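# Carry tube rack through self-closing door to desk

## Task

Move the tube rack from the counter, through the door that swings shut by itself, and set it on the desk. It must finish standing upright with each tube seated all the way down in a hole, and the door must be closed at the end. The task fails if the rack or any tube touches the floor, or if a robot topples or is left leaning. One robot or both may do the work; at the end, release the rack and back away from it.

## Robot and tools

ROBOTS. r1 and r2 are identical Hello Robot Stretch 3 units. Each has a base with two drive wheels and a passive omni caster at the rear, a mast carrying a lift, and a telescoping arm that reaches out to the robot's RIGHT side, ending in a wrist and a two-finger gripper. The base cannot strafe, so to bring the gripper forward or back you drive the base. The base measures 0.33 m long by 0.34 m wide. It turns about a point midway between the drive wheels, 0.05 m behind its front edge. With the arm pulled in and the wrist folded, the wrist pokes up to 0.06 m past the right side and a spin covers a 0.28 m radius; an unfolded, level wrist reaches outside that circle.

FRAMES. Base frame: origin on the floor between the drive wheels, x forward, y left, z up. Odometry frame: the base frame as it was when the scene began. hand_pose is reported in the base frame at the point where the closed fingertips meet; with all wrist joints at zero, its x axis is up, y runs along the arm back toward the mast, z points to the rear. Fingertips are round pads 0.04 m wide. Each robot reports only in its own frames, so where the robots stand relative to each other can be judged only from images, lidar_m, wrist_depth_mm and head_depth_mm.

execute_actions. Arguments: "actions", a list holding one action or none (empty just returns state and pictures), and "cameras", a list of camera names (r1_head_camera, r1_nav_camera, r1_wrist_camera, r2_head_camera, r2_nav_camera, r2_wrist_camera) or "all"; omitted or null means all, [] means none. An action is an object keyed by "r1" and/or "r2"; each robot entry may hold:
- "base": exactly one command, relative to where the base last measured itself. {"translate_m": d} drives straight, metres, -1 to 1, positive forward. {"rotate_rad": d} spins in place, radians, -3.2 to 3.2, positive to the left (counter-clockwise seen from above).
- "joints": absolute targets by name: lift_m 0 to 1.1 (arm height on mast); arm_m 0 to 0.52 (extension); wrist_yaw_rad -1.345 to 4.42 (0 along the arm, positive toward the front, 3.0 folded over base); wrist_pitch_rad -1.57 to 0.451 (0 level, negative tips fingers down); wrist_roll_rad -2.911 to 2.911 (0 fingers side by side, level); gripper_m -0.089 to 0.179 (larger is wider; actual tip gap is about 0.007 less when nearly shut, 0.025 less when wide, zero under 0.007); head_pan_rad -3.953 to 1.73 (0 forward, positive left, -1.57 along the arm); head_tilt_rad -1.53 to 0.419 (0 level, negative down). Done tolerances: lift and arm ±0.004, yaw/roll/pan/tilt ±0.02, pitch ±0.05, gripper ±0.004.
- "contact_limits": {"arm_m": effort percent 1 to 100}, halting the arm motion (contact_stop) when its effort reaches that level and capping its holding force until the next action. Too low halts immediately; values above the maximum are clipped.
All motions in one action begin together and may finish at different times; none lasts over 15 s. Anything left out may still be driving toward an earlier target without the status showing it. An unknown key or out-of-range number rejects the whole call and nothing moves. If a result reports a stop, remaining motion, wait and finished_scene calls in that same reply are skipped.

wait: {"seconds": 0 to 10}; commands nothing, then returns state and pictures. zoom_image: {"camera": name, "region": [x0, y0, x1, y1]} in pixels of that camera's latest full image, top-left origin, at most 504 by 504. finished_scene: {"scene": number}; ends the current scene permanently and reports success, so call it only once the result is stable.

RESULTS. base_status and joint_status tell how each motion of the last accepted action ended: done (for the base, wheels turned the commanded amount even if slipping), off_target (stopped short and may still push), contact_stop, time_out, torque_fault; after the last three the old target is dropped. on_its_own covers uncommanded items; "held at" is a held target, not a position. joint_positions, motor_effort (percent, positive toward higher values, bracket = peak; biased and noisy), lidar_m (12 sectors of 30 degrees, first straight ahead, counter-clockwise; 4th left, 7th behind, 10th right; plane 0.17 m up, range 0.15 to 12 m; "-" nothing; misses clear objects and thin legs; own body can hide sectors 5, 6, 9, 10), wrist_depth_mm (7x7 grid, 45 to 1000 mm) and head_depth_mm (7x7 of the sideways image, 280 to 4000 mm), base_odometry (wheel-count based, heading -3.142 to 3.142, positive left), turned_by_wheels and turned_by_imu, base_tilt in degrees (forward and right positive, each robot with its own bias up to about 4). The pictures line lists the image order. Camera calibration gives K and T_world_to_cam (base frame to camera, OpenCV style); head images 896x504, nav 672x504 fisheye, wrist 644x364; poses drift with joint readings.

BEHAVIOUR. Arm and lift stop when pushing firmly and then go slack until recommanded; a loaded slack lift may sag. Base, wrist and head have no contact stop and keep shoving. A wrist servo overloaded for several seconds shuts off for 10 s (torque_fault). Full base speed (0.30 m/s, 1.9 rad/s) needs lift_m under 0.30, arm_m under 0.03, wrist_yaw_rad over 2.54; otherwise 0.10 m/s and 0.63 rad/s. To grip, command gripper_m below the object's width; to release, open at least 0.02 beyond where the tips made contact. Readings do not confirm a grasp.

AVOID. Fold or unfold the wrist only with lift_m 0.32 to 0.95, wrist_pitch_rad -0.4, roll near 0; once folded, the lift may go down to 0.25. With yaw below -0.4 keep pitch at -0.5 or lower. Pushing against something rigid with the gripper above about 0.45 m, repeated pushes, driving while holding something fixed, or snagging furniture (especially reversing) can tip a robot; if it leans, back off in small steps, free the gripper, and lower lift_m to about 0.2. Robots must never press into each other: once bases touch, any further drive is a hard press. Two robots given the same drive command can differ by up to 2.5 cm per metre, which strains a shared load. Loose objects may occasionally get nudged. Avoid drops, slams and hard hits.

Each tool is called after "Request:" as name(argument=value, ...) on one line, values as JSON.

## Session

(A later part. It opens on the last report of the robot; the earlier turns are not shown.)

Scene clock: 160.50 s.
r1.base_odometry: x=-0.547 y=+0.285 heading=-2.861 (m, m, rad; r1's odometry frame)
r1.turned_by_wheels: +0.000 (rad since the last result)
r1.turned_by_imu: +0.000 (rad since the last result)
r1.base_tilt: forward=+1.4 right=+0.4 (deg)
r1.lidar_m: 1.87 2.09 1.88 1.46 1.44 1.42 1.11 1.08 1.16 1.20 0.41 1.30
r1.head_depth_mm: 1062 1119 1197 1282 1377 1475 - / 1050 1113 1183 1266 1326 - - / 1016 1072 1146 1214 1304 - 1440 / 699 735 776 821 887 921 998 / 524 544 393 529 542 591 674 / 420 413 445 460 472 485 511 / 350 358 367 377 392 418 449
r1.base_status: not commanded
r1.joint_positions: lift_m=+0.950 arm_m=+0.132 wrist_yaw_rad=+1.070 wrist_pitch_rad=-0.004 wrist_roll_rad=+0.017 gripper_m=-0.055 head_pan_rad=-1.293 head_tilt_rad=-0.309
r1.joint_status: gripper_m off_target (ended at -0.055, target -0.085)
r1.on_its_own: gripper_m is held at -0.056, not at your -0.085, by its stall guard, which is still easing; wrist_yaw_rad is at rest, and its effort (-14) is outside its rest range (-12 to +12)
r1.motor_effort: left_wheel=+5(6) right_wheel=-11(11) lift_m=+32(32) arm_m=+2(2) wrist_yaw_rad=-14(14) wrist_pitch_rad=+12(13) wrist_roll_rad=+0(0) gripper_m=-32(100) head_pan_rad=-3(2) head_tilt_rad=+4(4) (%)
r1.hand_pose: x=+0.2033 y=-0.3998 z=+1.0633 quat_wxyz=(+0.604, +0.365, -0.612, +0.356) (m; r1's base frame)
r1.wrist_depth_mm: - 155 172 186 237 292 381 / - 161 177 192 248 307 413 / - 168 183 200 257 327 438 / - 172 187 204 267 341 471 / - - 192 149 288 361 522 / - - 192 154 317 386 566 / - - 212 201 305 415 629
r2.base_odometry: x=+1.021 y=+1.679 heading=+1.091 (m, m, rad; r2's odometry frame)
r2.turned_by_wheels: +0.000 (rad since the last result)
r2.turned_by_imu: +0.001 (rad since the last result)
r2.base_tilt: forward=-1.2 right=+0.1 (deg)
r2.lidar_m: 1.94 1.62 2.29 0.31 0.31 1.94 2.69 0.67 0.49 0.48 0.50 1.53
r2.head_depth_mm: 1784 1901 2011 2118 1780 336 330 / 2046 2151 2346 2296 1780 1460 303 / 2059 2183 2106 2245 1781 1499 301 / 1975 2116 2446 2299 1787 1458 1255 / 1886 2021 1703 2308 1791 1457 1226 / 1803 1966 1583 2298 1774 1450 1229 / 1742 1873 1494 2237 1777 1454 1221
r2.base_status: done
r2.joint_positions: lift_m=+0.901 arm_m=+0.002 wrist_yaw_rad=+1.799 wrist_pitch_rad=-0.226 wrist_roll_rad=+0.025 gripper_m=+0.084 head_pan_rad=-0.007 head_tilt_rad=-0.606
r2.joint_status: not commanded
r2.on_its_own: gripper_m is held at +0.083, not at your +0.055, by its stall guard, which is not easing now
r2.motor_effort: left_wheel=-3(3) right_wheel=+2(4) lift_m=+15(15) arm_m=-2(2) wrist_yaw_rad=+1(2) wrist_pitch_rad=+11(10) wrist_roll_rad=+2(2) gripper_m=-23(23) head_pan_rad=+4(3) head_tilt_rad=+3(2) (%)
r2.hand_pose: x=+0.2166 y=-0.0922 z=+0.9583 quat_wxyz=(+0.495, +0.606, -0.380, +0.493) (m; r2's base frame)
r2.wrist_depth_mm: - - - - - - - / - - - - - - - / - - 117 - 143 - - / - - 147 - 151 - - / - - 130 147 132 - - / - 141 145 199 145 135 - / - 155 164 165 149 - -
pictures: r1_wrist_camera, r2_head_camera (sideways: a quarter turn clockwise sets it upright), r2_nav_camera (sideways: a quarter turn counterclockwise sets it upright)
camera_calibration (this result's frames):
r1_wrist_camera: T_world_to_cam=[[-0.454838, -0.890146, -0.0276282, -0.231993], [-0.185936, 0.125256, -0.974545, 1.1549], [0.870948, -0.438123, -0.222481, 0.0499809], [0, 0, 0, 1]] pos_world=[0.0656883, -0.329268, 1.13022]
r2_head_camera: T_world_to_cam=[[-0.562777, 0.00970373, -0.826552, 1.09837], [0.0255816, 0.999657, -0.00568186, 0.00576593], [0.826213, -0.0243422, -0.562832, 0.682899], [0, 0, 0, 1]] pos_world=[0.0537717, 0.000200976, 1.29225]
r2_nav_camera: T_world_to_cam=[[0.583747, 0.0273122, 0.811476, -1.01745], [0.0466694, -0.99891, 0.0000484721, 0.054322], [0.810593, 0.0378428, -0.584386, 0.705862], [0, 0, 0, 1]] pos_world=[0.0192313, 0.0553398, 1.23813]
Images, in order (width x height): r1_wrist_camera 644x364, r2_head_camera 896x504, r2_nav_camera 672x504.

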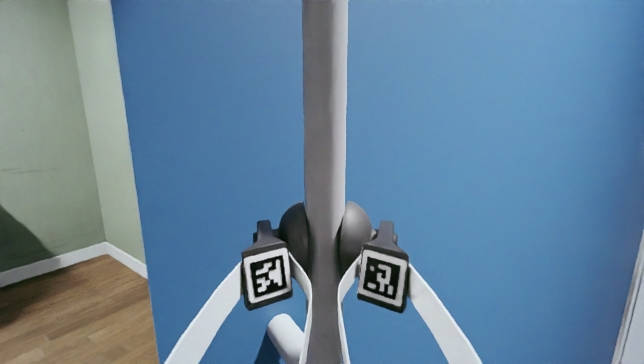

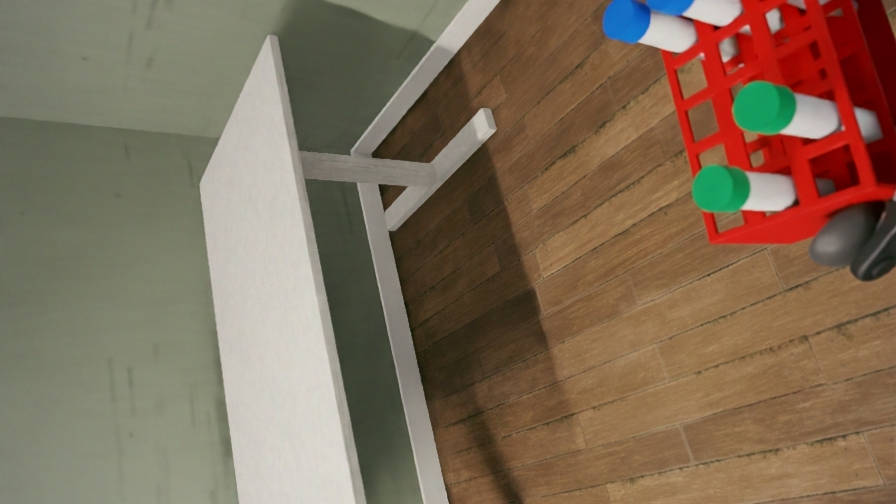

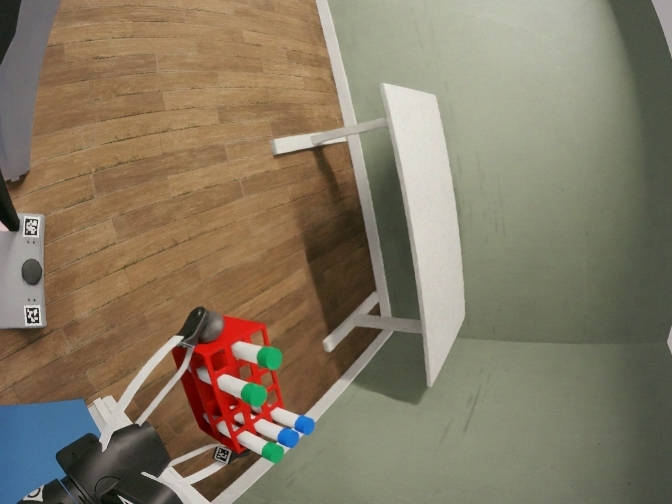

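Request:
execute_actions(actions=[{"r1":{"base":{"translate_m":0.25},"joints":{"gripper_m":-0.07}},"r2":{"base":{"translate_m":0.35}}}], cameras=[])

Request:
execute_actions(actions=[{"r1":{"base":{"translate_m":0.10},"joints":{"gripper_m":-0.085,"arm_m":0.158}},"r2":{"base":{"translate_m":0.2},"joints":{"wrist_yaw_rad":1.2,"head_pan_rad":-1.57}}}], cameras=[])

Request:
execute_actions(actions=[{"r1":{"base":{"translate_m":0.10},"joints":{"gripper_m":-0.07,"arm_m":0.197}},"r2":{"base":{"translate_m":0.17},"joints":{"wrist_yaw_rad":0.6}}}], cameras=["r1_wrist_camera"])

Scene clock: 168.77 s.
r1.base_odometry: x=-0.787 y=+0.215 heading=-2.861 (m, m, rad; r1's odometry frame)
r1.turned_by_wheels: +0.000 (rad since the last result)
r1.turned_by_imu: +0.002 (rad since the last result)
r1.base_tilt: forward=+1.4 right=+0.3 (deg)
r1.lidar_m: 1.71 1.86 1.97 1.56 1.55 1.63 1.33 1.31 1.40 0.73 0.44 1.17
r1.head_depth_mm: 883 972 1059 1141 1230 1328 - / 711 767 836 917 983 - 1246 / 595 634 680 732 778 - 921 / 513 542 573 608 657 688 748 / 450 462 469 492 510 557 622 / 400 408 436 456 477 502 532 / 361 374 390 406 434 466 517
r1.base_status: done
r1.joint_positions: lift_m=+0.950 arm_m=+0.132 wrist_yaw_rad=+1.063 wrist_pitch_rad=-0.003 wrist_roll_rad=+0.017 gripper_m=-0.049 head_pan_rad=-1.293 head_tilt_rad=-0.309
r1.joint_status: gripper_m off_target (ended at -0.049, target -0.070)
r1.on_its_own: gripper_m is held at -0.051, not at your -0.070, by its stall guard, which is still easing
r1.motor_effort: left_wheel=+1(9) right_wheel=-7(13) lift_m=+32(32) arm_m=-2(2) wrist_yaw_rad=-1(24) wrist_pitch_rad=+12(13) wrist_roll_rad=+0(0) gripper_m=-34(100) head_pan_rad=-2(3) head_tilt_rad=+6(5) (%)
r1.hand_pose: x=+0.2024 y=-0.4018 z=+1.0635 quat_wxyz=(+0.605, +0.363, -0.614, +0.354) (m; r1's base frame)
r1.wrist_depth_mm: - - 184 189 209 223 241 / - - 189 195 216 234 253 / - - 196 202 223 244 263 / - - 203 208 235 254 275 / - - 211 152 247 265 287 / - - 217 161 259 276 303 / - - 231 233 263 294 323
r2.base_odometry: x=+1.182 y=+1.990 heading=+1.090 (m, m, rad; r2's odometry frame)
r2.turned_by_wheels: +0.000 (rad since the last result)
r2.turned_by_imu: +0.002 (rad since the last result)
r2.base_tilt: forward=-1.2 right=+0.0 (deg)
r2.lidar_m: 1.59 1.32 1.94 2.52 0.63 0.51 0.93 0.57 0.51 0.49 1.27 1.39
r2.head_depth_mm: 1628 1731 1748 1987 1779 336 330 / 1791 1957 1494 2205 1779 1454 303 / 1716 1886 1409 2109 1788 1494 300 / 1654 1826 1404 2208 1778 1453 1254 / 1577 1752 1405 2122 1784 1452 1229 / 1525 1674 1403 2026 1776 1450 1225 / 1457 1598 1402 1148 1781 1455 1228
r2.base_status: done
r2.joint_positions: lift_m=+0.901 arm_m=+0.002 wrist_yaw_rad=+1.799 wrist_pitch_rad=-0.226 wrist_roll_rad=+0.025 gripper_m=+0.084 head_pan_rad=-0.007 head_tilt_rad=-0.606
r2.joint_status: not commanded
r2.on_its_own: gripper_m is held at +0.083, not at your +0.055, by its stall guard, which is not easing now
r2.motor_effort: left_wheel=-2(5) right_wheel=+2(4) lift_m=+15(15) arm_m=-2(2) wrist_yaw_rad=+1(2) wrist_pitch_rad=+11(11) wrist_roll_rad=+3(2) gripper_m=-23(23) head_pan_rad=+3(3) head_tilt_rad=+4(3) (%)
r2.hand_pose: x=+0.2166 y=-0.0922 z=+0.9583 quat_wxyz=(+0.495, +0.606, -0.380, +0.493) (m; r2's base frame)
r2.wrist_depth_mm: - - - - - - - / - - - - - - - / - - 117 - 143 - - / - - 146 - 152 - - / - - 129 147 132 - - / - 141 151 199 146 136 - / - 154 164 165 148 - -
pictures: none
No camera images: the call's "cameras" was empty. Leave "cameras" out to get every camera's image.

Scene clock: 171.87 s.
r1.base_odometry: x=-0.883 y=+0.188 heading=-2.860 (m, m, rad; r1's odometry frame)
r1.turned_by_wheels: +0.000 (rad since the last result)
r1.turned_by_imu: +0.001 (rad since the last result)
r1.base_tilt: forward=+1.4 right=+0.4 (deg)
r1.lidar_m: 1.64 1.77 1.87 1.60 1.59 1.68 1.42 1.40 1.38 0.68 0.48 1.11
r1.head_depth_mm: 727 791 866 954 1077 1209 1377 / 629 675 730 792 840 - 1062 / 553 591 630 676 715 783 866 / 494 522 553 590 628 674 728 / 446 459 472 499 528 575 629 / 408 425 446 469 493 521 559 / 375 393 415 444 487 1202 1286
r1.base_status: done
r1.joint_positions: lift_m=+0.950 arm_m=+0.158 wrist_yaw_rad=+1.061 wrist_pitch_rad=-0.003 wrist_roll_rad=+0.017 gripper_m=-0.070 head_pan_rad=-1.293 head_tilt_rad=-0.309
r1.joint_status: gripper_m off_target (ended at -0.070, target -0.085); the others done
r1.on_its_own: gripper_m is held at -0.072, not at your -0.085, by its stall guard, which is still easing
r1.motor_effort: left_wheel=+2(10) right_wheel=-8(13) lift_m=+32(32) arm_m=+0(5) wrist_yaw_rad=+1(24) wrist_pitch_rad=+12(12) wrist_roll_rad=+0(0) gripper_m=-44(100) head_pan_rad=-2(3) head_tilt_rad=+5(4) (%)
r1.hand_pose: x=+0.2021 y=-0.4281 z=+1.0635 quat_wxyz=(+0.606, +0.362, -0.614, +0.353) (m; r1's base frame)
r1.wrist_depth_mm: - - 188 189 199 208 210 / - - 196 196 207 212 222 / - - 202 204 215 221 230 / - - 211 211 224 231 239 / - - 221 152 231 240 250 / - - - 159 243 253 261 / - - 240 236 252 262 276
r2.base_odometry: x=+1.275 y=+2.167 heading=+1.090 (m, m, rad; r2's odometry frame)
r2.turned_by_wheels: +0.000 (rad since the last result)
r2.turned_by_imu: +0.000 (rad since the last result)
r2.base_tilt: forward=-1.3 right=+0.0 (deg)
r2.lidar_m: 1.41 1.16 1.74 2.58 1.10 0.68 0.91 0.63 0.56 0.75 1.20 1.31
r2.head_depth_mm: 559 596 635 681 714 - - / 648 696 748 814 885 - - / 766 834 916 1007 1123 1303 - / 941 1042 1174 1326 1534 1455 - / 1050 1161 1293 1466 1655 1447 - / 1006 1108 1233 1387 1587 1527 - / 968 1062 1177 1318 1486 1527 -
r2.base_status: done
r2.joint_positions: lift_m=+0.901 arm_m=+0.002 wrist_yaw_rad=+1.202 wrist_pitch_rad=-0.226 wrist_roll_rad=+0.025 gripper_m=+0.084 head_pan_rad=-1.563 head_tilt_rad=-0.606
r2.joint_status: all done
r2.on_its_own: gripper_m is held at +0.083, not at your +0.055, by its stall guard, which is not easing now
r2.motor_effort: left_wheel=-3(5) right_wheel=+2(5) lift_m=+15(15) arm_m=-2(2) wrist_yaw_rad=-2(5) wrist_pitch_rad=+11(11) wrist_roll_rad=+2(2) gripper_m=-23(23) head_pan_rad=-3(40) head_tilt_rad=+3(3) (%)
r2.hand_pose: x=+0.2065 y=-0.2355 z=+0.9583 quat_wxyz=(+0.618, +0.467, -0.542, +0.325) (m; r2's base frame)
r2.wrist_depth_mm: - - - - - 871 743 / - - - - - 898 774 / - - 117 - 143 885 782 / 882 892 146 - 151 934 812 / 687 717 130 147 132 946 831 / - 141 151 199 145 136 869 / - 155 165 165 148 - 873
pictures: none
No camera images: the call's "cameras" was empty. Leave "cameras" out to get every camera's image.

Scene clock: 174.67 s.
r1.base_odometry: x=-0.979 y=+0.160 heading=-2.860 (m, m, rad; r1's odometry frame)
r1.turned_by_wheels: +0.000 (rad since the last result)
r1.turned_by_imu: +0.001 (rad since the last result)
r1.base_tilt: forward=+1.4 right=+0.4 (deg)
r1.lidar_m: 1.58 1.68 1.78 1.65 1.63 1.73 1.52 1.49 1.33 0.67 0.53 1.08
r1.head_depth_mm: 657 710 770 841 941 - 1148 / 595 638 684 742 - - 969 / 544 578 616 659 702 769 839 / 500 527 561 597 637 683 739 / 463 480 505 534 568 616 659 / 431 451 475 503 538 581 638 / 419 457 929 999 1073 1144 1227
r1.base_status: done
r1.joint_positions: lift_m=+0.950 arm_m=+0.197 wrist_yaw_rad=+1.057 wrist_pitch_rad=-0.003 wrist_roll_rad=+0.017 gripper_m=-0.056 head_pan_rad=-1.293 head_tilt_rad=-0.309
r1.joint_status: gripper_m off_target (ended at -0.056, target -0.070); the others done
r1.on_its_own: gripper_m is held at -0.058, not at your -0.070, by its stall guard, which is still easing
r1.motor_effort: left_wheel=+2(11) right_wheel=-7(13) lift_m=+32(32) arm_m=+0(6) wrist_yaw_rad=+3(23) wrist_pitch_rad=+12(12) wrist_roll_rad=+0(0) gripper_m=-37(49) head_pan_rad=-2(2) head_tilt_rad=+5(4) (%)
r1.hand_pose: x=+0.2017 y=-0.4679 z=+1.0636 quat_wxyz=(+0.606, +0.361, -0.615, +0.352) (m; r1's base frame)
r1.wrist_depth_mm: - - 201 194 196 194 193 / - - 206 202 203 202 199 / - - 214 209 209 208 207 / - - 224 215 217 213 215 / - - - 155 225 224 222 / - - - 163 234 235 231 / - - 250 243 245 244 240
r2.base_odometry: x=+1.353 y=+2.318 heading=+1.090 (m, m, rad; r2's odometry frame)
r2.turned_by_wheels: +0.000 (rad since the last result)
r2.turned_by_imu: +0.000 (rad since the last result)
r2.base_tilt: forward=-1.3 right=+0.1 (deg)
r2.lidar_m: 1.30 1.08 1.04 2.43 1.50 0.83 0.94 0.69 0.66 1.02 1.13 1.24
r2.head_depth_mm: 767 817 868 933 1004 - - / 890 955 1027 1119 1212 - - / 1038 1134 1255 1383 1550 1496 - / 1035 1147 1286 1473 1663 1495 - / 991 1097 1220 1376 1481 - 1171 / 952 1047 1170 1263 439 1353 1200 / 919 1004 1114 1244 398 428 1219
r2.base_status: done
r2.joint_positions: lift_m=+0.901 arm_m=+0.002 wrist_yaw_rad=+0.602 wrist_pitch_rad=-0.226 wrist_roll_rad=+0.025 gripper_m=+0.084 head_pan_rad=-1.563 head_tilt_rad=-0.606
r2.joint_status: all done
r2.on_its_own: gripper_m is held at +0.083, not at your +0.055, by its stall guard, which is not easing now
r2.motor_effort: left_wheel=-3(3) right_wheel=+2(5) lift_m=+15(15) arm_m=-2(2) wrist_yaw_rad=-2(3) wrist_pitch_rad=+11(10) wrist_roll_rad=+2(2) gripper_m=-23(23) head_pan_rad=-3(4) head_tilt_rad=+3(3) (%)
r2.hand_pose: x=+0.1169 y=-0.3487 z=+0.9583 quat_wxyz=(+0.687, +0.286, -0.656, +0.128) (m; r2's base frame)
r2.wrist_depth_mm: 970 942 879 847 795 770 731 / - 961 946 889 847 795 764 / - - 117 922 144 815 794 / 884 - 146 971 152 878 835 / - - 130 147 132 925 861 / - 141 144 199 145 136 882 / - 154 165 165 149 - 826
pictures: r1_wrist_camera
camera_calibration (this result's frames):
r1_wrist_camera: T_world_to_cam=[[-0.466438, -0.884123, -0.0276021, -0.288224], [-0.183392, 0.127184, -0.974778, 1.16403], [0.865334, -0.449611, -0.221465, 0.0162719], [0, 0, 0, 1]] pos_world=[0.0649551, -0.395556, 1.13032]
Images, in order (width x height): r1_wrist_camera 644x364.

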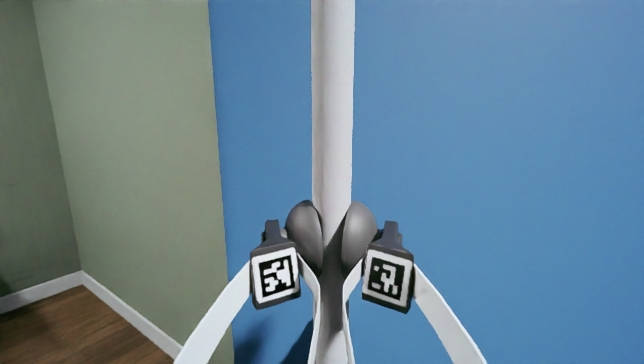

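Request:
execute_actions(actions=[{"r1":{"base":{"translate_m":0.14},"joints":{"gripper_m":-0.085,"arm_m":0.289}},"r2":{"base":{"rotate_rad":1.9},"joints":{"wrist_yaw_rad":0.0,"lift_m":0.82}}}], cameras=["r1_wrist_camera"])

Request:
execute_actions(actions=[{"r1":{"base":{"translate_m":0.113},"joints":{"gripper_m":-0.07,"arm_m":0.396}},"r2":{"joints":{"arm_m":0.45}}}], cameras=["r1_wrist_camera","r2_wrist_camera","r2_head_camera"])

Scene clock: 182.97 s.
r1.base_odometry: x=-1.114 y=+0.121 heading=-2.859 (m, m, rad; r1's odometry frame)
r1.turned_by_wheels: +0.000 (rad since the last result)
r1.turned_by_imu: +0.002 (rad since the last result)
r1.base_tilt: forward=+1.4 right=+0.4 (deg)
r1.lidar_m: 1.49 1.56 1.64 1.71 1.69 1.79 1.64 1.62 1.23 0.71 0.63 1.02
r1.head_depth_mm: 645 689 742 799 861 959 1051 / 611 650 694 741 - 879 955 / 578 613 653 697 754 810 883 / 549 576 612 648 704 753 816 / 522 550 583 617 664 716 778 / 534 820 883 940 1010 1081 1166 / 780 824 881 937 1002 1072 1163
r1.base_status: done
r1.joint_positions: lift_m=+0.950 arm_m=+0.289 wrist_yaw_rad=+1.062 wrist_pitch_rad=-0.001 wrist_roll_rad=+0.017 gripper_m=-0.066 head_pan_rad=-1.293 head_tilt_rad=-0.309
r1.joint_status: gripper_m off_target (ended at -0.066, target -0.085); the others done
r1.on_its_own: gripper_m is held at -0.068, not at your -0.085, by its stall guard, which is still easing
r1.motor_effort: left_wheel=+4(15) right_wheel=-8(20) lift_m=+32(32) arm_m=+1(2) wrist_yaw_rad=+0(34) wrist_pitch_rad=+11(12) wrist_roll_rad=+0(0) gripper_m=-40(100) head_pan_rad=-3(2) head_tilt_rad=+4(4) (%)
r1.hand_pose: x=+0.2023 y=-0.5588 z=+1.0640 quat_wxyz=(+0.605, +0.362, -0.614, +0.354) (m; r1's base frame)
r1.wrist_depth_mm: - 901 689 198 190 180 168 / - 958 731 205 198 184 175 / - - 756 210 203 189 180 / - - 783 218 210 198 188 / - - 868 - 217 204 191 / - - 951 237 221 210 198 / - - 863 245 237 218 203
r2.base_odometry: x=+1.353 y=+2.318 heading=+2.990 (m, m, rad; r2's odometry frame)
r2.turned_by_wheels: +1.900 (rad since the last result)
r2.turned_by_imu: +1.919 (rad since the last result)
r2.base_tilt: forward=-1.3 right=+0.1 (deg)
r2.lidar_m: 2.63 0.89 0.83 0.74 0.72 0.81 1.14 1.17 1.24 1.43 1.04 1.94
r2.head_depth_mm: 1236 1374 1408 1008 1639 1456 - / 1225 1358 1411 1010 1633 1451 - / 1216 1348 1412 1009 507 951 - / 1207 1340 1403 1005 536 506 - / 1197 1323 1407 1004 807 1419 1229 / 1184 1307 1401 1005 865 1449 1228 / 1179 1307 1393 1002 865 1419 1223
r2.base_status: done
r2.joint_positions: lift_m=+0.821 arm_m=+0.002 wrist_yaw_rad=+0.002 wrist_pitch_rad=-0.226 wrist_roll_rad=+0.025 gripper_m=+0.084 head_pan_rad=-1.563 head_tilt_rad=-0.606
r2.joint_status: all done
r2.on_its_own: gripper_m is held at +0.083, not at your +0.055, by its stall guard, which is not easing now
r2.motor_effort: left_wheel=-3(6) right_wheel=+2(5) lift_m=+14(11) arm_m=-2(2) wrist_yaw_rad=-2(2) wrist_pitch_rad=+11(11) wrist_roll_rad=+2(2) gripper_m=-23(23) head_pan_rad=-4(3) head_tilt_rad=+3(3) (%)
r2.hand_pose: x=-0.0211 y=-0.3916 z=+0.8783 quat_wxyz=(+0.694, +0.080, -0.711, -0.081) (m; r2's base frame)
r2.wrist_depth_mm: - - - - - - - / - - - - - - - / - - 118 - 144 - - / 690 680 148 688 152 696 705 / 500 462 130 147 132 503 511 / 431 141 144 199 146 136 - / - 155 153 165 149 - -
pictures: r1_wrist_camera
camera_calibration (this result's frames):
r1_wrist_camera: T_world_to_cam=[[-0.462004, -0.886449, -0.0275617, -0.37051], [-0.182775, 0.125578, -0.975102, 1.1754], [0.86784, -0.445464, -0.220038, -0.0247862], [0, 0, 0, 1]] pos_world=[0.0651667, -0.487084, 1.13047]
Images, in order (width x height): r1_wrist_camera 644x364.

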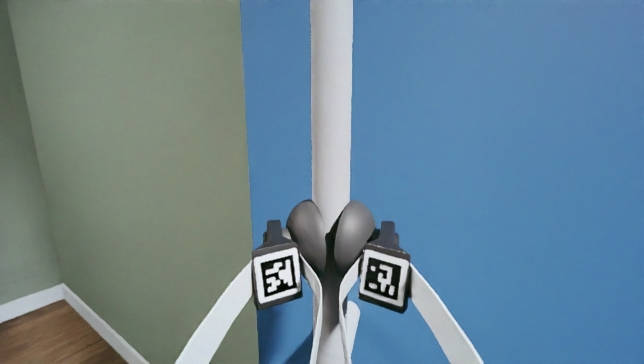

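Scene clock: 187.43 s.
r1.base_odometry: x=-1.222 y=+0.089 heading=-2.859 (m, m, rad; r1's odometry frame)
r1.turned_by_wheels: +0.000 (rad since the last result)
r1.turned_by_imu: +0.000 (rad since the last result)
r1.base_tilt: forward=+1.4 right=+0.3 (deg)
r1.lidar_m: 1.42 1.46 1.54 1.76 1.73 1.84 1.75 1.72 1.19 0.92 0.90 0.97
r1.head_depth_mm: 787 834 887 939 1037 1099 1190 / 782 825 877 926 1017 1089 1181 / 773 818 870 918 996 1072 1156 / 765 808 855 913 985 1057 1148 / 757 799 843 903 969 1039 1127 / 749 791 842 899 961 1034 1117 / 745 786 836 889 948 1018 1102
r1.base_status: done
r1.joint_positions: lift_m=+0.950 arm_m=+0.396 wrist_yaw_rad=+1.059 wrist_pitch_rad=+0.000 wrist_roll_rad=+0.017 gripper_m=-0.051 head_pan_rad=-1.293 head_tilt_rad=-0.309
r1.joint_status: gripper_m off_target (ended at -0.051, target -0.070); the others done
r1.on_its_own: gripper_m is held at -0.052, not at your -0.070, by its stall guard, which is still easing
r1.motor_effort: left_wheel=+0(11) right_wheel=+0(15) lift_m=+32(32) arm_m=+0(3) wrist_yaw_rad=+2(14) wrist_pitch_rad=+10(12) wrist_roll_rad=+0(0) gripper_m=-25(56) head_pan_rad=-2(3) head_tilt_rad=+4(5) (%)
r1.hand_pose: x=+0.2020 y=-0.6666 z=+1.0644 quat_wxyz=(+0.605, +0.360, -0.615, +0.354) (m; r1's base frame)
r1.wrist_depth_mm: 918 630 480 378 314 284 250 / - 667 501 390 324 289 254 / - 705 527 407 333 294 257 / - 744 558 420 351 305 265 / - 799 580 - 352 315 272 / - 888 629 - 361 322 276 / - 964 620 495 405 330 284
r2.base_odometry: x=+1.353 y=+2.318 heading=+2.990 (m, m, rad; r2's odometry frame)
r2.turned_by_wheels: +0.000 (rad since the last result)
r2.turned_by_imu: +0.001 (rad since the last result)
r2.base_tilt: forward=-1.2 right=+0.1 (deg)
r2.lidar_m: 2.63 0.89 0.70 0.67 0.69 0.81 1.13 1.17 1.24 1.43 1.04 1.94
r2.head_depth_mm: 1231 1373 1410 1007 865 - - / 1226 1361 1412 - 1673 1438 1230 / 1213 1351 1466 949 1617 1455 1229 / 1205 1343 1427 933 864 1466 1234 / 1197 1326 1406 1003 862 1459 1230 / 1189 1315 1402 1002 861 1454 1229 / 1179 1304 1389 1001 863 1409 1224
r2.base_status: not commanded
r2.joint_positions: lift_m=+0.821 arm_m=+0.450 wrist_yaw_rad=+0.000 wrist_pitch_rad=-0.226 wrist_roll_rad=+0.025 gripper_m=+0.084 head_pan_rad=-1.563 head_tilt_rad=-0.606
r2.joint_status: all done
r2.on_its_own: gripper_m is held at +0.083, not at your +0.055, by its stall guard, which is not easing now
r2.motor_effort: left_wheel=-3(3) right_wheel=+2(2) lift_m=+14(15) arm_m=+2(1) wrist_yaw_rad=+0(2) wrist_pitch_rad=+11(11) wrist_roll_rad=+2(2) gripper_m=-23(22) head_pan_rad=-4(3) head_tilt_rad=+3(3) (%)
r2.hand_pose: x=-0.0214 y=-0.8390 z=+0.8783 quat_wxyz=(+0.694, +0.079, -0.711, -0.081) (m; r2's base frame)
r2.wrist_depth_mm: 626 643 647 661 675 693 698 / 664 683 683 701 708 722 737 / 700 713 116 742 144 761 785 / 718 683 147 684 152 689 701 / 493 457 129 147 132 499 504 / 387 141 145 199 146 136 394 / 327 155 164 165 148 312 325
pictures: r1_wrist_camera, r2_head_camera (sideways: a quarter turn clockwise sets it upright), r2_wrist_camera
camera_calibration (this result's frames):
r1_wrist_camera: T_world_to_cam=[[-0.464802, -0.884988, -0.027506, -0.464743], [-0.18077, 0.125261, -0.975516, 1.18917], [0.866765, -0.448449, -0.218201, -0.0761148], [0, 0, 0, 1]] pos_world=[0.0649266, -0.594382, 1.13066]
r2_head_camera: T_world_to_cam=[[0.0014803, 0.562735, -0.826636, 1.09504], [0.999924, -0.0109727, -0.00567908, -0.000181204], [-0.0122662, -0.826565, -0.562708, 0.687853], [0, 0, 0, 1]] pos_world=[0.00699757, -0.0476651, 1.29226]
r2_wrist_camera: T_world_to_cam=[[-0.998725, 0.0444375, -0.0239659, 0.0312385], [0.0378763, 0.345588, -0.937622, 1.1577], [-0.0333833, -0.937334, -0.34683, -0.312857], [0, 0, 0, 1]] pos_world=[-0.0230948, -0.694725, 0.977722]
Images, in order (width x height): r1_wrist_camera 644x364, r2_head_camera 896x504, r2_wrist_camera 644x364.

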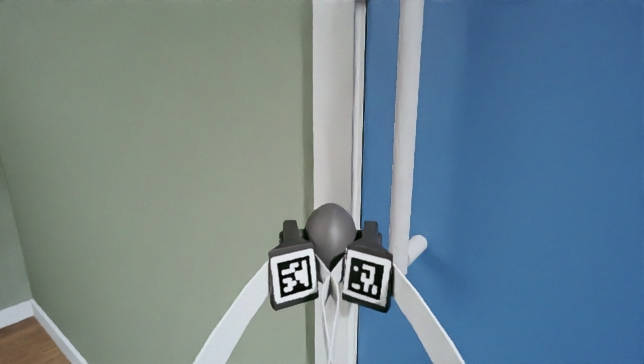

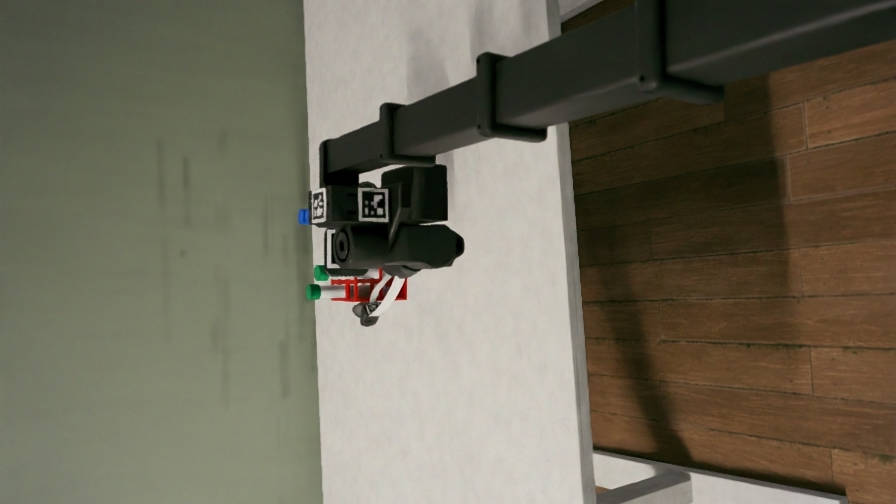

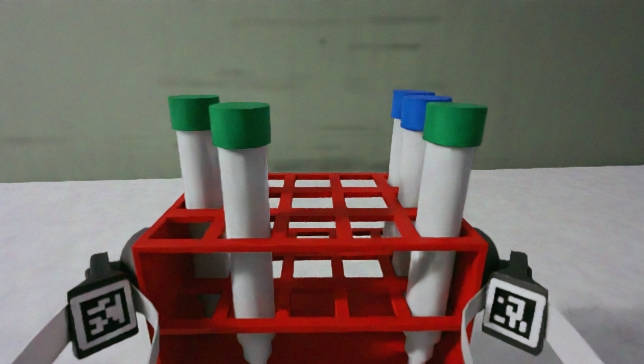

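Request:
execute_actions(actions=[{"r1":{"joints":{"gripper_m":0.0,"arm_m":0.25}},"r2":{"joints":{"lift_m":0.71}}}], cameras=[])

Request:
execute_actions(actions=[{"r2":{"joints":{"gripper_m":0.179}}}], cameras=[])

Request:
execute_actions(actions=[{"r2":{"joints":{"arm_m":0.2,"lift_m":0.73}}}], cameras=["r1_nav_camera","r2_wrist_camera"])

Scene clock: 193.23 s.
r1.base_odometry: x=-1.222 y=+0.089 heading=-2.859 (m, m, rad; r1's odometry frame)
r1.turned_by_wheels: +0.000 (rad since the last result)
r1.turned_by_imu: +0.000 (rad since the last result)
r1.base_tilt: forward=+1.4 right=+0.3 (deg)
r1.lidar_m: 1.42 1.46 1.54 1.76 1.75 1.84 1.74 1.72 1.19 0.92 0.89 0.97
r1.head_depth_mm: 785 832 888 944 1009 1122 1191 / 780 826 878 933 - 1096 1175 / 772 820 871 929 988 1067 1163 / 765 807 855 914 992 1058 1145 / 754 801 845 899 967 1037 1124 / 748 793 842 895 960 1035 1118 / 747 788 837 888 951 1021 1106
r1.base_status: not commanded
r1.joint_positions: lift_m=+0.950 arm_m=+0.250 wrist_yaw_rad=+1.060 wrist_pitch_rad=+0.000 wrist_roll_rad=+0.017 gripper_m=+0.000 head_pan_rad=-1.293 head_tilt_rad=-0.309
r1.joint_status: all done
r1.motor_effort: left_wheel=+0(0) right_wheel=+0(0) lift_m=+32(32) arm_m=-2(2) wrist_yaw_rad=+1(2) wrist_pitch_rad=+10(10) wrist_roll_rad=+0(0) gripper_m=-3(86) head_pan_rad=-2(2) head_tilt_rad=+4(4) (%)
r1.hand_pose: x=+0.2022 y=-0.5205 z=+1.0644 quat_wxyz=(+0.605, +0.361, -0.615, +0.354) (m; r1's base frame)
r1.wrist_depth_mm: - 892 658 538 444 388 348 / - 963 700 566 451 384 355 / - - 736 579 465 401 359 / - - 789 607 480 406 367 / - - 820 - 499 423 374 / - - 913 - 507 447 380 / - - 861 693 555 462 389
r2.base_odometry: x=+1.353 y=+2.318 heading=+2.990 (m, m, rad; r2's odometry frame)
r2.turned_by_wheels: +0.000 (rad since the last result)
r2.turned_by_imu: +0.001 (rad since the last result)
r2.base_tilt: forward=-1.2 right=+0.1 (deg)
r2.lidar_m: 2.63 0.89 0.70 0.67 0.69 0.81 1.14 1.17 1.24 1.43 1.04 1.93
r2.head_depth_mm: 1233 1378 1411 1006 1623 1483 - / 1222 1368 1408 1009 863 - 1197 / 1217 1344 1409 1096 1673 1459 1224 / 1204 1339 1403 943 1627 1460 1228 / 1194 1327 1404 971 864 1455 1232 / 1187 1327 1403 1004 862 1455 1226 / 1179 1308 1388 997 860 1406 1223
r2.base_status: not commanded
r2.joint_positions: lift_m=+0.711 arm_m=+0.450 wrist_yaw_rad=+0.000 wrist_pitch_rad=-0.226 wrist_roll_rad=+0.025 gripper_m=+0.084 head_pan_rad=-1.563 head_tilt_rad=-0.606
r2.joint_status: all done
r2.on_its_own: gripper_m is held at +0.083, not at your +0.055, by its stall guard, which is not easing now
r2.motor_effort: left_wheel=-2(3) right_wheel=+2(2) lift_m=+15(14) arm_m=+2(2) wrist_yaw_rad=+0(0) wrist_pitch_rad=+11(11) wrist_roll_rad=+2(2) gripper_m=-23(23) head_pan_rad=-3(3) head_tilt_rad=+3(3) (%)
r2.hand_pose: x=-0.0214 y=-0.8390 z=+0.7683 quat_wxyz=(+0.694, +0.079, -0.711, -0.081) (m; r2's base frame)
r2.wrist_depth_mm: 630 643 655 668 677 694 698 / 663 677 696 694 712 719 742 / 609 617 116 625 144 563 637 / 386 389 146 388 152 396 393 / 282 260 129 147 132 286 285 / 221 141 145 199 145 136 225 / - 154 165 165 149 178 185
pictures: none
No camera images: the call's "cameras" was empty. Leave "cameras" out to get every camera's image.

Scene clock: 194.67 s.
r1.base_odometry: x=-1.222 y=+0.089 heading=-2.859 (m, m, rad; r1's odometry frame)
r1.turned_by_wheels: +0.000 (rad since the last result)
r1.turned_by_imu: +0.000 (rad since the last result)
r1.base_tilt: forward=+1.4 right=+0.3 (deg)
r1.lidar_m: 1.41 1.46 1.54 1.76 1.74 1.84 1.75 1.72 1.19 0.92 0.89 0.97
r1.head_depth_mm: 788 834 887 946 1014 1121 1197 / 783 824 879 931 - 1098 1176 / 774 817 870 929 994 1076 1158 / 766 807 855 913 994 1055 1145 / 756 801 844 898 966 1041 1128 / 747 793 842 895 960 1035 1111 / 747 787 834 889 949 1017 1101
r1.base_status: not commanded
r1.joint_positions: lift_m=+0.950 arm_m=+0.250 wrist_yaw_rad=+1.060 wrist_pitch_rad=+0.000 wrist_roll_rad=+0.017 gripper_m=+0.000 head_pan_rad=-1.293 head_tilt_rad=-0.309
r1.joint_status: not commanded
r1.motor_effort: left_wheel=+0(0) right_wheel=+0(0) lift_m=+32(32) arm_m=-2(2) wrist_yaw_rad=+1(1) wrist_pitch_rad=+10(10) wrist_roll_rad=+0(0) gripper_m=-2(3) head_pan_rad=-2(2) head_tilt_rad=+4(5) (%)
r1.hand_pose: x=+0.2022 y=-0.5205 z=+1.0644 quat_wxyz=(+0.605, +0.361, -0.615, +0.354) (m; r1's base frame)
r1.wrist_depth_mm: - 879 690 544 445 390 346 / - 926 695 570 461 386 355 / - - 754 586 463 401 358 / - - 760 600 483 417 365 / - - 795 - 494 421 379 / - - 908 - 508 445 383 / - - 875 687 564 448 391
r2.base_odometry: x=+1.353 y=+2.318 heading=+2.990 (m, m, rad; r2's odometry frame)
r2.turned_by_wheels: +0.000 (rad since the last result)
r2.turned_by_imu: +0.000 (rad since the last result)
r2.base_tilt: forward=-1.2 right=+0.0 (deg)
r2.lidar_m: 2.63 0.89 0.70 0.67 0.69 0.81 1.14 1.16 1.24 1.43 1.04 1.94
r2.head_depth_mm: 1231 1369 1405 1005 1633 1471 - / 1226 1363 1408 1009 864 - 1199 / 1211 1352 1411 1096 1667 1461 1226 / 1204 1344 1395 933 1631 1459 1227 / 1194 1323 1400 963 864 1448 1227 / 1188 1318 1403 1004 862 1458 1228 / 1173 1304 1394 1001 862 1417 1226
r2.base_status: not commanded
r2.joint_positions: lift_m=+0.711 arm_m=+0.450 wrist_yaw_rad=+0.000 wrist_pitch_rad=-0.225 wrist_roll_rad=+0.025 gripper_m=+0.179 head_pan_rad=-1.563 head_tilt_rad=-0.606
r2.joint_status: all done
r2.motor_effort: left_wheel=-1(2) right_wheel=+2(2) lift_m=+14(14) arm_m=+2(2) wrist_yaw_rad=+0(0) wrist_pitch_rad=+10(11) wrist_roll_rad=+2(2) gripper_m=+0(97) head_pan_rad=-3(4) head_tilt_rad=+2(3) (%)
r2.hand_pose: x=-0.0214 y=-0.8392 z=+0.7688 quat_wxyz=(+0.694, +0.079, -0.711, -0.080) (m; r2's base frame)
r2.wrist_depth_mm: 633 645 651 665 679 692 699 / 657 673 685 694 709 733 740 / 620 623 118 630 140 571 646 / 389 388 144 194 149 367 397 / 282 270 128 144 130 288 289 / - 141 155 170 148 136 226 / - 171 143 168 145 179 193
pictures: none
No camera images: the call's "cameras" was empty. Leave "cameras" out to get every camera's image.

Scene clock: 197.73 s.
r1.base_odometry: x=-1.222 y=+0.089 heading=-2.859 (m, m, rad; r1's odometry frame)
r1.turned_by_wheels: +0.000 (rad since the last result)
r1.turned_by_imu: +0.000 (rad since the last result)
r1.base_tilt: forward=+1.4 right=+0.3 (deg)
r1.lidar_m: 1.41 1.46 1.54 1.76 1.74 1.84 1.75 1.72 1.19 0.93 0.90 0.97
r1.head_depth_mm: 789 834 887 944 1009 1119 1193 / 781 826 878 931 - 1098 1183 / 771 817 870 927 993 1069 1163 / 766 806 855 915 991 1058 1145 / 754 798 843 901 969 1036 1121 / 744 793 841 897 961 1031 1116 / 745 785 833 890 948 1019 1103
r1.base_status: not commanded
r1.joint_positions: lift_m=+0.950 arm_m=+0.250 wrist_yaw_rad=+1.060 wrist_pitch_rad=+0.000 wrist_roll_rad=+0.017 gripper_m=+0.000 head_pan_rad=-1.293 head_tilt_rad=-0.309
r1.joint_status: not commanded
r1.motor_effort: left_wheel=+0(0) right_wheel=+0(0) lift_m=+32(32) arm_m=-2(2) wrist_yaw_rad=+1(1) wrist_pitch_rad=+10(10) wrist_roll_rad=+0(0) gripper_m=-2(3) head_pan_rad=-2(3) head_tilt_rad=+5(4) (%)
r1.hand_pose: x=+0.2022 y=-0.5205 z=+1.0644 quat_wxyz=(+0.605, +0.361, -0.615, +0.354) (m; r1's base frame)
r1.wrist_depth_mm: - 879 685 548 439 394 343 / - 977 702 557 455 389 350 / - 975 741 585 475 404 365 / - - 772 596 491 403 374 / - - 805 - 494 427 376 / - - 892 - 498 450 381 / - - 873 691 552 453 394
r2.base_odometry: x=+1.353 y=+2.318 heading=+2.990 (m, m, rad; r2's odometry frame)
r2.turned_by_wheels: +0.000 (rad since the last result)
r2.turned_by_imu: +0.001 (rad since the last result)
r2.base_tilt: forward=-1.3 right=+0.1 (deg)
r2.lidar_m: 2.63 0.89 0.70 0.67 0.69 0.81 1.14 1.16 1.24 1.43 1.04 1.94
r2.head_depth_mm: 1238 1375 1409 1009 1627 1462 - / 1223 1365 1414 1008 866 - 1199 / 1219 1347 1406 1006 864 - 1224 / 1208 1340 1408 930 848 1421 1222 / 1197 1329 1407 964 866 1455 1225 / 1187 1317 1399 1003 865 1458 1227 / 1177 1307 1383 1002 863 1410 1223
r2.base_status: not commanded
r2.joint_positions: lift_m=+0.729 arm_m=+0.200 wrist_yaw_rad=+0.000 wrist_pitch_rad=-0.223 wrist_roll_rad=+0.025 gripper_m=+0.179 head_pan_rad=-1.563 head_tilt_rad=-0.606
r2.joint_status: all done
r2.motor_effort: left_wheel=-1(3) right_wheel=+2(3) lift_m=+40(44) arm_m=-2(0) wrist_yaw_rad=+0(0) wrist_pitch_rad=+9(10) wrist_roll_rad=+2(2) gripper_m=+0(0) head_pan_rad=-3(3) head_tilt_rad=+3(3) (%)
r2.hand_pose: x=-0.0214 y=-0.5897 z=+0.7878 quat_wxyz=(+0.694, +0.078, -0.711, -0.080) (m; r2's base frame)
r2.wrist_depth_mm: 842 861 884 888 901 925 941 / 879 908 916 928 967 987 - / 706 705 716 400 728 731 744 / 442 448 416 400 448 450 452 / 323 323 324 324 325 327 329 / - 254 253 253 255 255 256 / - 212 217 225 228 - 244
pictures: r1_nav_camera (sideways: a quarter turn counterclockwise sets it upright), r2_wrist_camera
camera_calibration (this result's frames):
r1_nav_camera: T_world_to_cam=[[0.0562833, -0.25851, 0.964368, -1.21553], [-0.950143, -0.310574, -0.0277997, 0.0969423], [0.306694, -0.914722, -0.263101, 0.301457], [0, 0, 0, 1]] pos_world=[0.0680682, -0.00836996, 1.25423]
r2_wrist_camera: T_world_to_cam=[[-0.998724, 0.0443762, -0.0240964, 0.018056], [0.0378798, 0.342838, -0.93863, 0.985826], [-0.0333917, -0.938346, -0.344082, -0.113374], [0, 0, 0, 1]] pos_world=[-0.0230957, -0.445164, 0.886751]
Images, in order (width x height): r1_nav_camera 672x504, r2_wrist_camera 644x364.

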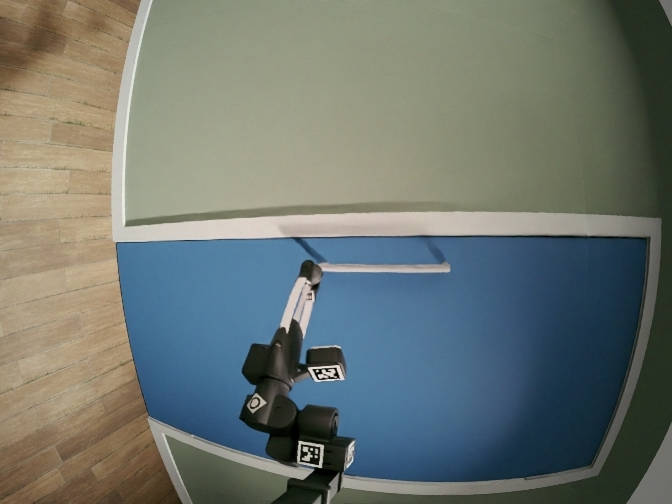

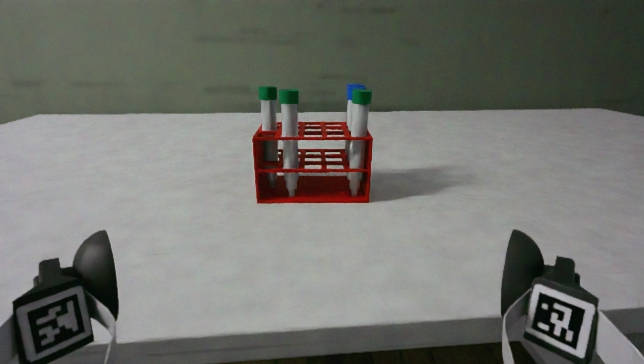

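Request:
finished_scene(scene=1)

The scene is finished: the task was done.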